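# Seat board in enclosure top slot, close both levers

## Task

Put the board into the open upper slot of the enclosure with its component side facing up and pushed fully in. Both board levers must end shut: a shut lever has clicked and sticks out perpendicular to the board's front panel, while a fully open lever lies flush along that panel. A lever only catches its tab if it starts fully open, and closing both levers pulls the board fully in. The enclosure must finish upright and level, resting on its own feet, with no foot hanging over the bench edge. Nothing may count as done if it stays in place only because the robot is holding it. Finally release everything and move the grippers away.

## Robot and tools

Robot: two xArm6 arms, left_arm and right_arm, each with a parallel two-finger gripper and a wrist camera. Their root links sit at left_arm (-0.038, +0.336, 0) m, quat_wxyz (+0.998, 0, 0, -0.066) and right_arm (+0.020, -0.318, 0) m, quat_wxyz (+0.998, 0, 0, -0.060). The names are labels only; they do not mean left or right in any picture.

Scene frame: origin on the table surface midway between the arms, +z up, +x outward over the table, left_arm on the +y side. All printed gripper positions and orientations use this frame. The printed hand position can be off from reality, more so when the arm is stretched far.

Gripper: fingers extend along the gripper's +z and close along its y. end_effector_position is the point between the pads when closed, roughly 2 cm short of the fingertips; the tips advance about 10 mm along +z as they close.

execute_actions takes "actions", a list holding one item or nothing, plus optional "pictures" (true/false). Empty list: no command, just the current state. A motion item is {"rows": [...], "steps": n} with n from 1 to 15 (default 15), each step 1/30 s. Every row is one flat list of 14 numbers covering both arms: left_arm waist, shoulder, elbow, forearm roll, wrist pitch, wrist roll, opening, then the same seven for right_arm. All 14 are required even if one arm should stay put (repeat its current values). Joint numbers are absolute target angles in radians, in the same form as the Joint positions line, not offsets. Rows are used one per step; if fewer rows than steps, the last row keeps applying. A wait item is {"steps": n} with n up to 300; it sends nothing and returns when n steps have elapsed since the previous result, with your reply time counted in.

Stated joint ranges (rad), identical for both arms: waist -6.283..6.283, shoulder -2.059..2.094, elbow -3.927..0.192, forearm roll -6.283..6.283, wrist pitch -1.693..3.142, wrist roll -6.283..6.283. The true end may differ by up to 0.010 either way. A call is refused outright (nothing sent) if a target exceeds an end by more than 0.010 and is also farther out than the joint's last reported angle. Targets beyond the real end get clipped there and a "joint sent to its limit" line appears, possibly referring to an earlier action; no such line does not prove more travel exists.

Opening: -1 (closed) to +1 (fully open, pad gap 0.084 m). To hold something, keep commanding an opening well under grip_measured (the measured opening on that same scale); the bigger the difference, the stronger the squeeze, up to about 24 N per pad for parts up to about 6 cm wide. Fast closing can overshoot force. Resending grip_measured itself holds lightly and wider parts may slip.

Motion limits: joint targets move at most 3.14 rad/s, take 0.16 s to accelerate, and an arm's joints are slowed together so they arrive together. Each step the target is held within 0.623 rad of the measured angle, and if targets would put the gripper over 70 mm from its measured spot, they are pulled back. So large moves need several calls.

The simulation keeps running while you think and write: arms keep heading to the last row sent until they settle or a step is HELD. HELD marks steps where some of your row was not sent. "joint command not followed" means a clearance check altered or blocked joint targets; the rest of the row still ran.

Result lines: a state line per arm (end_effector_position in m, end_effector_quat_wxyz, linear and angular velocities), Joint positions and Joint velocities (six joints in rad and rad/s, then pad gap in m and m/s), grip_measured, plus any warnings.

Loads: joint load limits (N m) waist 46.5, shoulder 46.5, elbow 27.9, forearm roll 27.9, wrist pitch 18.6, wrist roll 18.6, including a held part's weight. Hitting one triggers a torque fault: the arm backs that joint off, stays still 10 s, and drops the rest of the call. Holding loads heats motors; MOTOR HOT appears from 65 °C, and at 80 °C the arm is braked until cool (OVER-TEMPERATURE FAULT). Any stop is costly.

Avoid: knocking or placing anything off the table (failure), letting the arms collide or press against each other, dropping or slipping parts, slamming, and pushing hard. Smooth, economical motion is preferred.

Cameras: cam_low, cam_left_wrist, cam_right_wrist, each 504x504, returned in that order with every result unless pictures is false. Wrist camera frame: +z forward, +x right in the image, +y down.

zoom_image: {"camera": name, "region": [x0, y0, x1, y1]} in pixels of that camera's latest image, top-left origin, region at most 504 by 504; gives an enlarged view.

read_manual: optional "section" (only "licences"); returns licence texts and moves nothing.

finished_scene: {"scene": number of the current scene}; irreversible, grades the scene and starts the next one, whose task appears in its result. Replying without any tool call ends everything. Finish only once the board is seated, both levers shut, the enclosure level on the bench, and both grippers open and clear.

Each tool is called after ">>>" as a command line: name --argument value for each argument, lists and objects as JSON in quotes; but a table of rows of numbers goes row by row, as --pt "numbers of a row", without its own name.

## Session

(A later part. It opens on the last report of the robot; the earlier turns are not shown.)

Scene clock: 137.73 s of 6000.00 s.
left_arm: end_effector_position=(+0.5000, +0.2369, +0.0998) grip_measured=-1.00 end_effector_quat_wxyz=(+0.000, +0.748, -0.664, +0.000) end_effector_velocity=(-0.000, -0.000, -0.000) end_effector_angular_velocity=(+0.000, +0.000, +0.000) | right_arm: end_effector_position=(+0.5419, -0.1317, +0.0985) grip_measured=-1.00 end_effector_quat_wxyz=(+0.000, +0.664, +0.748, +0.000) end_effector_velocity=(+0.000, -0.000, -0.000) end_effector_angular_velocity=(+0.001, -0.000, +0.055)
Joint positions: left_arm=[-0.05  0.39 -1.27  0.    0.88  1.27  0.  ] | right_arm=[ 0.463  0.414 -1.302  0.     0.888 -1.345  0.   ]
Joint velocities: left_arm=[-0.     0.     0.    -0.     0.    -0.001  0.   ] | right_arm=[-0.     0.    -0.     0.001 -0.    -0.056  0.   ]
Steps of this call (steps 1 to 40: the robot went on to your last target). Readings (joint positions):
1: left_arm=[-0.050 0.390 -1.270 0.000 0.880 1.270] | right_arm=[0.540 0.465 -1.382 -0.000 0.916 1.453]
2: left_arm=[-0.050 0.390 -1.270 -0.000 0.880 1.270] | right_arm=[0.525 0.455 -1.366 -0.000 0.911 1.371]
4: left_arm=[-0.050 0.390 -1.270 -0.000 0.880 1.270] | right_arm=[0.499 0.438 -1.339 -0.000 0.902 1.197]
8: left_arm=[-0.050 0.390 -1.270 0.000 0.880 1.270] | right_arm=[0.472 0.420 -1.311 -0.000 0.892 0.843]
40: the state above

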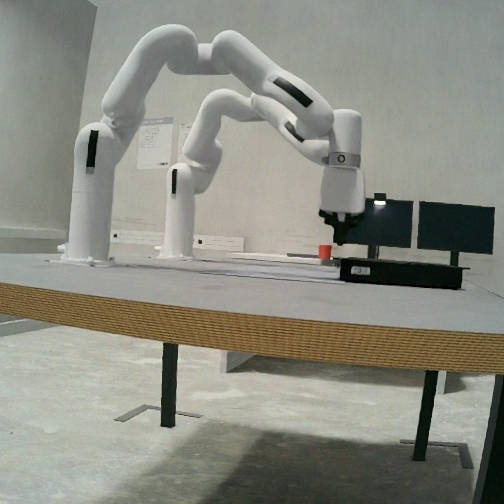

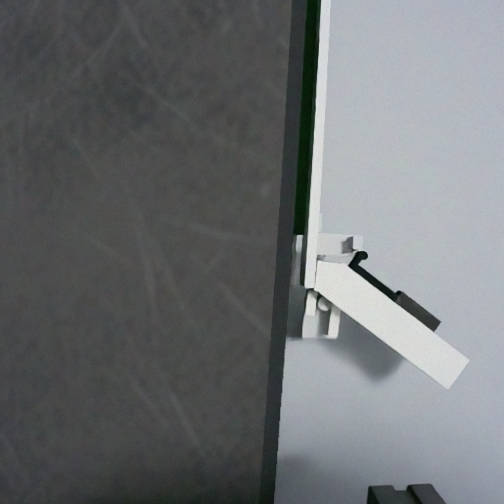

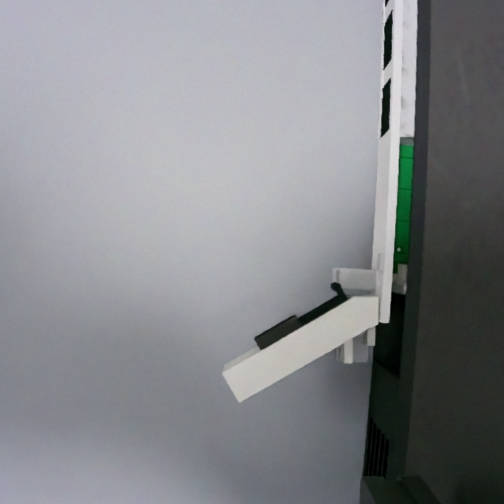

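>>> execute_actions --actions '[{"rows":[[-0.06,0.438,-1.205,0,0.767,1.26,-1,0.463,0.427,-1.188,0,0.761,-1.35,-1]]}]' --pictures false

>>> execute_actions --actions '[{"rows":[[-0.11,0.438,-1.205,0,0.767,1.21,-1,0.51,0.427,-1.188,0,0.761,-1.31,-1]]}]' --pictures false

>>> execute_actions --actions '[{"rows":[[-0.134,0.438,-1.205,0,0.767,1.18,-1,0.533,0.427,-1.188,0,0.761,-1.3,-1]]}]' --pictures false

>>> execute_actions --actions '[{"steps":15}]'

Scene clock: 143.30 s of 6000.00 s.
left_arm: end_effector_position=(+0.4918, +0.2330, +0.0590) grip_measured=-1.00 end_effector_quat_wxyz=(-0.001, +0.748, -0.664, +0.001) end_effector_velocity=(-0.006, +0.000, -0.008) end_effector_angular_velocity=(+0.003, +0.014, -0.001) | right_arm: end_effector_position=(+0.5249, -0.1378, +0.0591) grip_measured=-1.00 end_effector_quat_wxyz=(+0.001, +0.663, +0.749, +0.001) end_effector_velocity=(-0.006, -0.002, -0.008) end_effector_angular_velocity=(-0.004, +0.011, +0.002)
Joint positions: left_arm=[-0.06   0.437 -1.207 -0.     0.768  1.26   0.   ] | right_arm=[ 0.463  0.426 -1.191 -0.     0.762 -1.35   0.   ]
Joint velocities: left_arm=[-0.001  0.006  0.015 -0.    -0.006 -0.     0.   ] | right_arm=[ 0.     0.003  0.019 -0.    -0.01  -0.001  0.   ]
Steps of this call (steps 1 to 30: the robot went on to your last target; steps 31 to 90: nothing new was sent; then 2.07 s passed at rest; steps 91 to 105: all 15 steps of this action). Readings (joint positions):
91: left_arm=[-0.050 0.390 -1.270 0.000 0.880 1.270] | right_arm=[0.463 0.414 -1.302 -0.000 0.888 -1.350]
92: left_arm=[-0.050 0.391 -1.269 -0.000 0.877 1.270] | right_arm=[0.463 0.414 -1.300 -0.000 0.885 -1.350]
94: left_arm=[-0.053 0.402 -1.254 -0.000 0.842 1.267] | right_arm=[0.463 0.415 -1.273 -0.000 0.848 -1.350]
98: left_arm=[-0.059 0.436 -1.207 0.000 0.784 1.261] | right_arm=[0.463 0.429 -1.197 0.000 0.781 -1.350]
105: the state above

Scene clock: 143.80 s of 6000.00 s.
left_arm: end_effector_position=(+0.4851, +0.2071, +0.0577) grip_measured=-1.00 end_effector_quat_wxyz=(-0.000, +0.748, -0.664, +0.000) end_effector_velocity=(-0.001, -0.002, +0.000) end_effector_angular_velocity=(-0.000, +0.000, -0.001) | right_arm: end_effector_position=(+0.5149, -0.1151, +0.0578) grip_measured=-1.00 end_effector_quat_wxyz=(+0.000, +0.660, +0.751, +0.000) end_effector_velocity=(-0.001, +0.003, -0.001) end_effector_angular_velocity=(+0.000, +0.000, +0.003)
Joint positions: left_arm=[-0.109  0.438 -1.205  0.     0.767  1.21   0.   ] | right_arm=[ 0.509  0.427 -1.188 -0.     0.761 -1.31   0.   ]
Joint velocities: left_arm=[-0.004 -0.001  0.    -0.     0.001 -0.003  0.   ] | right_arm=[ 0.006  0.     0.001  0.    -0.001  0.003  0.   ]
Steps of this call (steps 1 to 15: all 15 steps of this action). Readings (joint positions):
1: left_arm=[-0.060 0.437 -1.206 -0.000 0.767 1.260] | right_arm=[0.463 0.426 -1.190 -0.000 0.761 -1.350]
2: left_arm=[-0.062 0.437 -1.206 0.000 0.767 1.257] | right_arm=[0.465 0.426 -1.189 -0.000 0.761 -1.347]
4: left_arm=[-0.080 0.438 -1.205 0.000 0.767 1.238] | right_arm=[0.482 0.427 -1.189 -0.000 0.761 -1.332]
8: left_arm=[-0.106 0.438 -1.205 0.000 0.767 1.216] | right_arm=[0.506 0.427 -1.188 -0.000 0.761 -1.315]
15: the state above

Scene clock: 144.30 s of 6000.00 s.
left_arm: end_effector_position=(+0.4819, +0.1957, +0.0576) grip_measured=-1.00 end_effector_quat_wxyz=(-0.000, +0.750, -0.661, -0.000) end_effector_velocity=(-0.000, -0.002, -0.000) end_effector_angular_velocity=(-0.001, -0.001, -0.000) | right_arm: end_effector_position=(+0.5097, -0.1030, +0.0577) grip_measured=-1.00 end_effector_quat_wxyz=(-0.000, +0.655, +0.756, -0.000) end_effector_velocity=(+0.000, -0.000, +0.000) end_effector_angular_velocity=(-0.001, -0.000, +0.001)
Joint positions: left_arm=[-0.132  0.438 -1.205  0.001  0.767  1.18   0.   ] | right_arm=[ 0.534  0.427 -1.188  0.     0.761 -1.3    0.   ]
Joint velocities: left_arm=[-0.003  0.001 -0.    -0.001 -0.002 -0.002  0.   ] | right_arm=[-0.    -0.     0.    -0.002  0.001 -0.     0.   ]
Steps of this call (steps 1 to 15: all 15 steps of this action). Readings (joint positions):
1: left_arm=[-0.109 0.438 -1.205 -0.000 0.767 1.210] | right_arm=[0.509 0.427 -1.188 -0.000 0.761 -1.310]
2: left_arm=[-0.111 0.438 -1.205 0.000 0.767 1.208] | right_arm=[0.511 0.427 -1.188 -0.000 0.761 -1.309]
4: left_arm=[-0.119 0.438 -1.205 0.001 0.767 1.196] | right_arm=[0.518 0.427 -1.188 -0.001 0.761 -1.305]
8: left_arm=[-0.130 0.438 -1.205 0.001 0.767 1.183] | right_arm=[0.530 0.427 -1.188 -0.000 0.761 -1.301]
15: the state above

Scene clock: 144.80 s of 6000.00 s.
left_arm: end_effector_position=(+0.4816, +0.1947, +0.0576) grip_measured=-1.00 end_effector_quat_wxyz=(+0.000, +0.750, -0.662, -0.000) end_effector_velocity=(+0.000, -0.001, +0.000) end_effector_angular_velocity=(-0.001, -0.002, +0.000) | right_arm: end_effector_position=(+0.5099, -0.1035, +0.0577) grip_measured=-1.00 end_effector_quat_wxyz=(-0.000, +0.655, +0.756, -0.000) end_effector_velocity=(-0.001, +0.001, -0.001) end_effector_angular_velocity=(-0.002, +0.003, +0.001)
Joint positions: left_arm=[-0.133  0.438 -1.205  0.     0.767  1.18   0.   ] | right_arm=[ 0.533  0.427 -1.188 -0.     0.761 -1.3    0.   ]
Joint velocities: left_arm=[-0.002  0.001 -0.    -0.001 -0.003 -0.001  0.   ] | right_arm=[ 0.003  0.002  0.001 -0.001  0.001  0.002  0.   ]
Steps of this call (steps 1 to 15: the robot went on to your last target). Readings (joint positions):
1: left_arm=[-0.132 0.438 -1.205 0.001 0.767 1.180] | right_arm=[0.534 0.427 -1.188 0.000 0.761 -1.300]
2: left_arm=[-0.132 0.438 -1.205 0.001 0.767 1.180] | right_arm=[0.534 0.427 -1.188 0.000 0.761 -1.300]
4: left_arm=[-0.132 0.438 -1.205 0.001 0.767 1.180] | right_arm=[0.534 0.427 -1.188 0.000 0.761 -1.300]
8: left_arm=[-0.133 0.438 -1.205 0.000 0.767 1.180] | right_arm=[0.533 0.427 -1.188 0.000 0.761 -1.300]
15: the state above
All arms were judged still, so your last target was given up. Only a new action makes them travel on or press farther. Fingers that are still opening or closing keep moving.

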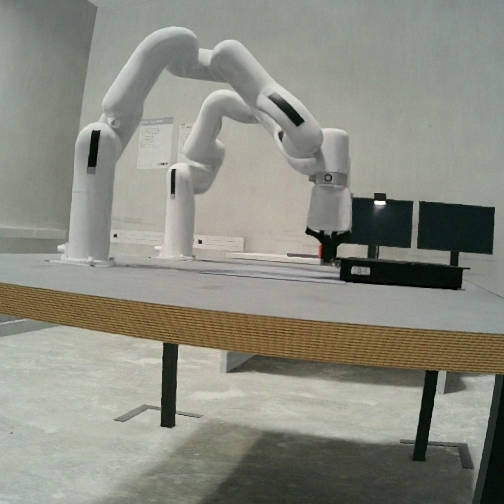

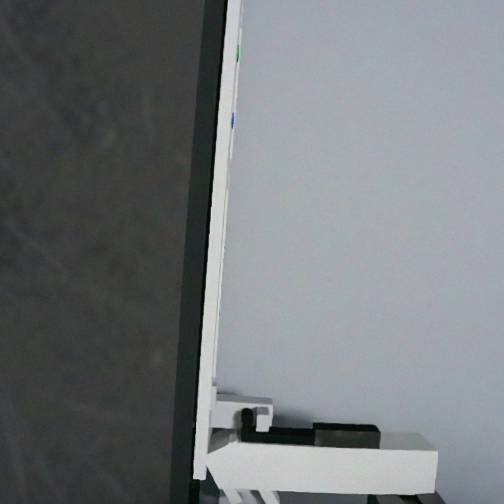

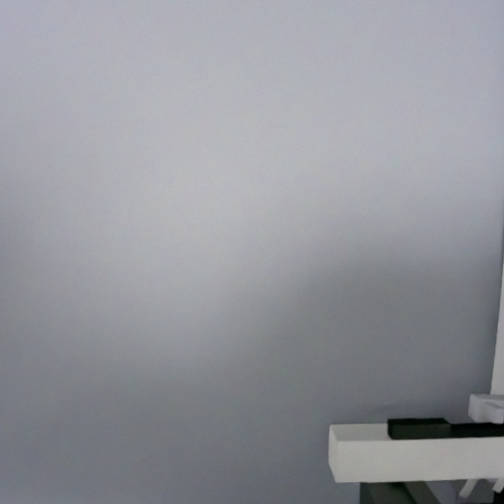

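Left shut; right needs ~4 mm more.

>>> execute_actions --actions '[{"rows":[[-0.132,0.438,-1.205,0,0.767,1.18,-1,0.543,0.427,-1.188,0,0.761,-1.3,-1]]}]'

>>> execute_actions --actions '[{"rows":[[-0.08,0.438,-1.205,0,0.767,1.18,-1,0.49,0.427,-1.188,0,0.761,-1.3,-1]],"steps":8}]' --pictures false

>>> execute_actions --actions '[{"rows":[[-0.05,0.2,-1.27,0,1.07,1.27,-1,0.463,0.25,-1.35,0,1.1,-1.35,-1]]}]'

Scene clock: 148.17 s of 6000.00 s.
left_arm: end_effector_position=(+0.4819, +0.1948, +0.0577) grip_measured=-1.00 end_effector_quat_wxyz=(+0.000, +0.750, -0.661, +0.000) end_effector_velocity=(+0.000, +0.001, +0.000) end_effector_angular_velocity=(+0.000, -0.001, +0.000) | right_arm: end_effector_position=(+0.5087, -0.1001, +0.0579) grip_measured=-1.00 end_effector_quat_wxyz=(+0.000, +0.652, +0.758, +0.000) end_effector_velocity=(-0.002, +0.002, -0.000) end_effector_angular_velocity=(+0.001, +0.002, +0.003)
Joint positions: left_arm=[-0.133  0.438 -1.205 -0.     0.767  1.18   0.   ] | right_arm=[ 0.54   0.427 -1.188 -0.001  0.761 -1.3    0.   ]
Joint velocities: left_arm=[ 0.001 -0.     0.     0.    -0.001  0.     0.   ] | right_arm=[ 0.005 -0.001  0.001  0.002  0.001  0.     0.   ]
Steps of this call (steps 1 to 86: nothing new was sent; steps 87 to 101: all 15 steps of this action). Readings (joint positions):
87: left_arm=[-0.134 0.438 -1.205 0.000 0.767 1.180] | right_arm=[0.533 0.427 -1.188 0.000 0.761 -1.300]
88: left_arm=[-0.134 0.438 -1.205 -0.000 0.767 1.180] | right_arm=[0.534 0.427 -1.188 -0.000 0.761 -1.300]
90: left_arm=[-0.134 0.438 -1.205 -0.000 0.767 1.180] | right_arm=[0.537 0.427 -1.188 -0.000 0.761 -1.300]
94: left_arm=[-0.133 0.438 -1.205 -0.000 0.767 1.180] | right_arm=[0.539 0.427 -1.188 -0.001 0.761 -1.300]
101: the state above

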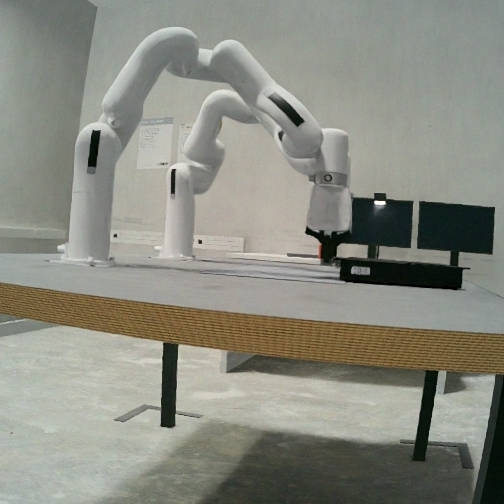

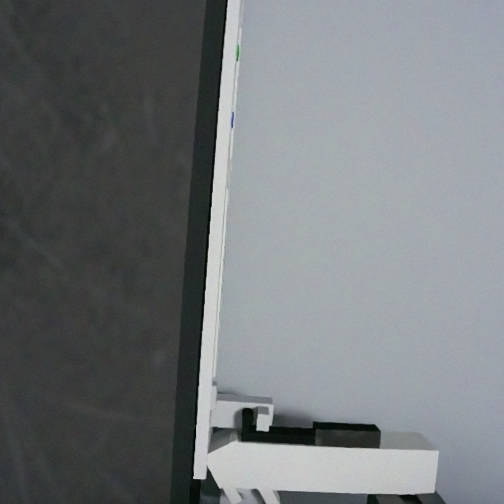

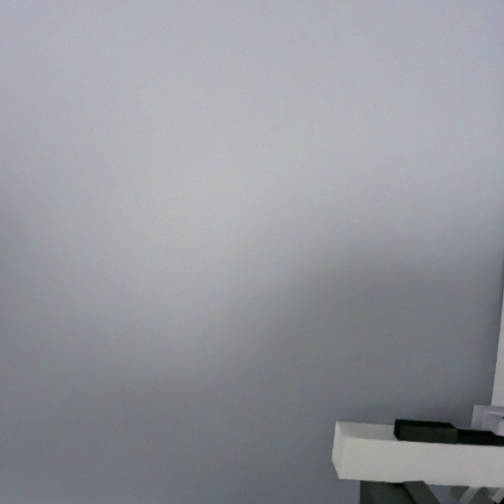

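Scene clock: 148.43 s of 6000.00 s.
left_arm: end_effector_position=(+0.4884, +0.2183, +0.0582) grip_measured=-1.00 end_effector_quat_wxyz=(-0.000, +0.765, -0.644, +0.001) end_effector_velocity=(+0.005, +0.045, -0.004) end_effector_angular_velocity=(+0.008, +0.013, +0.078) | right_arm: end_effector_position=(+0.5169, -0.1198, +0.0579) grip_measured=-1.00 end_effector_quat_wxyz=(-0.001, +0.668, +0.744, +0.000) end_effector_velocity=(+0.017, -0.046, -0.001) end_effector_angular_velocity=(-0.008, +0.000, -0.083)
Joint positions: left_arm=[-0.087  0.438 -1.206 -0.001  0.766  1.18   0.   ] | right_arm=[ 0.499  0.427 -1.188  0.002  0.761 -1.3    0.   ]
Joint velocities: left_arm=[ 0.082  0.001  0.008  0.008  0.005 -0.001  0.   ] | right_arm=[-0.089  0.001  0.003 -0.01  -0.     0.001  0.   ]
Steps of this call (steps 1 to 8: all 8 steps of this action). Readings (joint positions):
1: left_arm=[-0.133 0.438 -1.205 -0.000 0.767 1.180] | right_arm=[0.540 0.427 -1.188 -0.001 0.761 -1.300]
2: left_arm=[-0.131 0.438 -1.205 -0.000 0.767 1.180] | right_arm=[0.539 0.427 -1.188 -0.001 0.761 -1.300]
4: left_arm=[-0.116 0.438 -1.206 -0.002 0.766 1.180] | right_arm=[0.526 0.427 -1.188 0.002 0.761 -1.300]
8: the state above

Scene clock: 148.93 s of 6000.00 s.
left_arm: end_effector_position=(+0.4787, +0.2401, +0.1846) grip_measured=-1.00 end_effector_quat_wxyz=(-0.002, +0.749, -0.663, +0.003) end_effector_velocity=(-0.031, +0.013, +0.039) end_effector_angular_velocity=(+0.013, +0.067, -0.035) | right_arm: end_effector_position=(+0.5294, -0.1353, +0.1882) grip_measured=-1.00 end_effector_quat_wxyz=(+0.002, +0.663, +0.749, +0.003) end_effector_velocity=(-0.016, -0.017, +0.066) end_effector_angular_velocity=(-0.017, +0.043, +0.016)
Joint positions: left_arm=[-0.051  0.207 -1.27  -0.     1.056  1.266  0.   ] | right_arm=[ 0.465  0.255 -1.346  0.     1.082 -1.348  0.   ]
Joint velocities: left_arm=[ 0.014 -0.098 -0.001  0.001  0.167  0.049  0.   ] | right_arm=[-0.019 -0.094 -0.076 -0.002  0.217 -0.034  0.   ]
Steps of this call (steps 1 to 15: all 15 steps of this action). Readings (joint positions):
1: left_arm=[-0.085 0.438 -1.206 -0.001 0.766 1.180] | right_arm=[0.497 0.427 -1.188 0.002 0.761 -1.300]
2: left_arm=[-0.084 0.436 -1.206 -0.001 0.770 1.181] | right_arm=[0.495 0.426 -1.189 0.001 0.764 -1.301]
4: left_arm=[-0.080 0.412 -1.208 -0.001 0.810 1.192] | right_arm=[0.491 0.410 -1.202 0.001 0.805 -1.306]
8: left_arm=[-0.067 0.311 -1.243 -0.001 0.924 1.227] | right_arm=[0.480 0.337 -1.273 0.001 0.929 -1.325]
15: the state above

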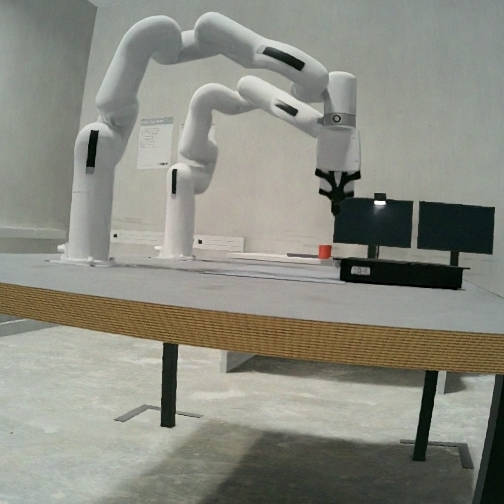

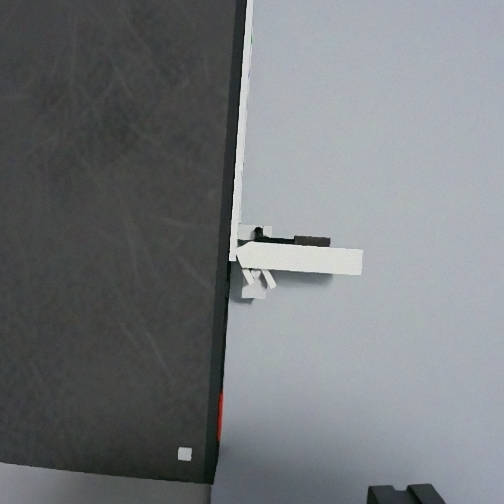

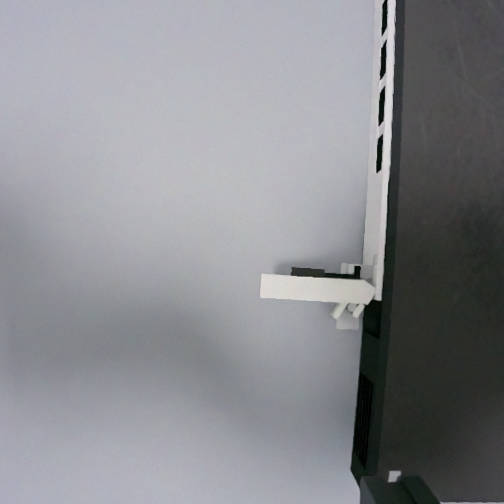

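>>> execute_actions --actions '[{"rows":[[-0.05,-0.2,-1.0,0,1.2,1.27,-1,0.3,-0.2,-1.0,0,1.2,-1.35,-1]]}]' --pictures false

>>> finished_scene --scene 1

Scene clock: 151.23 s of 6000.00 s.
left_arm: end_effector_position=(+0.3789, +0.2592, +0.2524) grip_measured=-1.00 end_effector_quat_wxyz=(-0.001, +0.748, -0.664, +0.001) end_effector_velocity=(-0.060, +0.011, +0.005) end_effector_angular_velocity=(+0.008, +0.043, -0.001) | right_arm: end_effector_position=(+0.4430, -0.2348, +0.2508) grip_measured=-1.00 end_effector_quat_wxyz=(+0.001, +0.716, +0.698, +0.001) end_effector_velocity=(-0.128, -0.112, +0.055) end_effector_angular_velocity=(+0.003, -0.021, -0.198)
Joint positions: left_arm=[-0.05  -0.186 -1.012  0.     1.195  1.27   0.   ] | right_arm=[ 0.314 -0.16  -1.033 -0.     1.191 -1.35   0.   ]
Joint velocities: left_arm=[-0.    -0.176  0.153  0.     0.067  0.001  0.   ] | right_arm=[-0.197 -0.554  0.411 -0.001  0.122  0.002  0.   ]
Steps of this call (steps 1 to 30: the robot went on to your last target; steps 31 to 54: nothing new was sent; steps 55 to 69: all 15 steps of this action). Readings (joint positions):
55: left_arm=[-0.050 0.200 -1.270 -0.000 1.070 1.270] | right_arm=[0.463 0.250 -1.350 0.000 1.100 -1.350]
56: left_arm=[-0.050 0.198 -1.268 -0.000 1.071 1.270] | right_arm=[0.462 0.248 -1.348 0.000 1.101 -1.350]
58: left_arm=[-0.050 0.163 -1.239 0.000 1.084 1.270] | right_arm=[0.450 0.213 -1.316 0.000 1.109 -1.350]
62: left_arm=[-0.050 -0.005 -1.135 -0.000 1.136 1.270] | right_arm=[0.395 0.063 -1.207 -0.000 1.141 -1.350]
69: the state above

The scene is finished: the task was done.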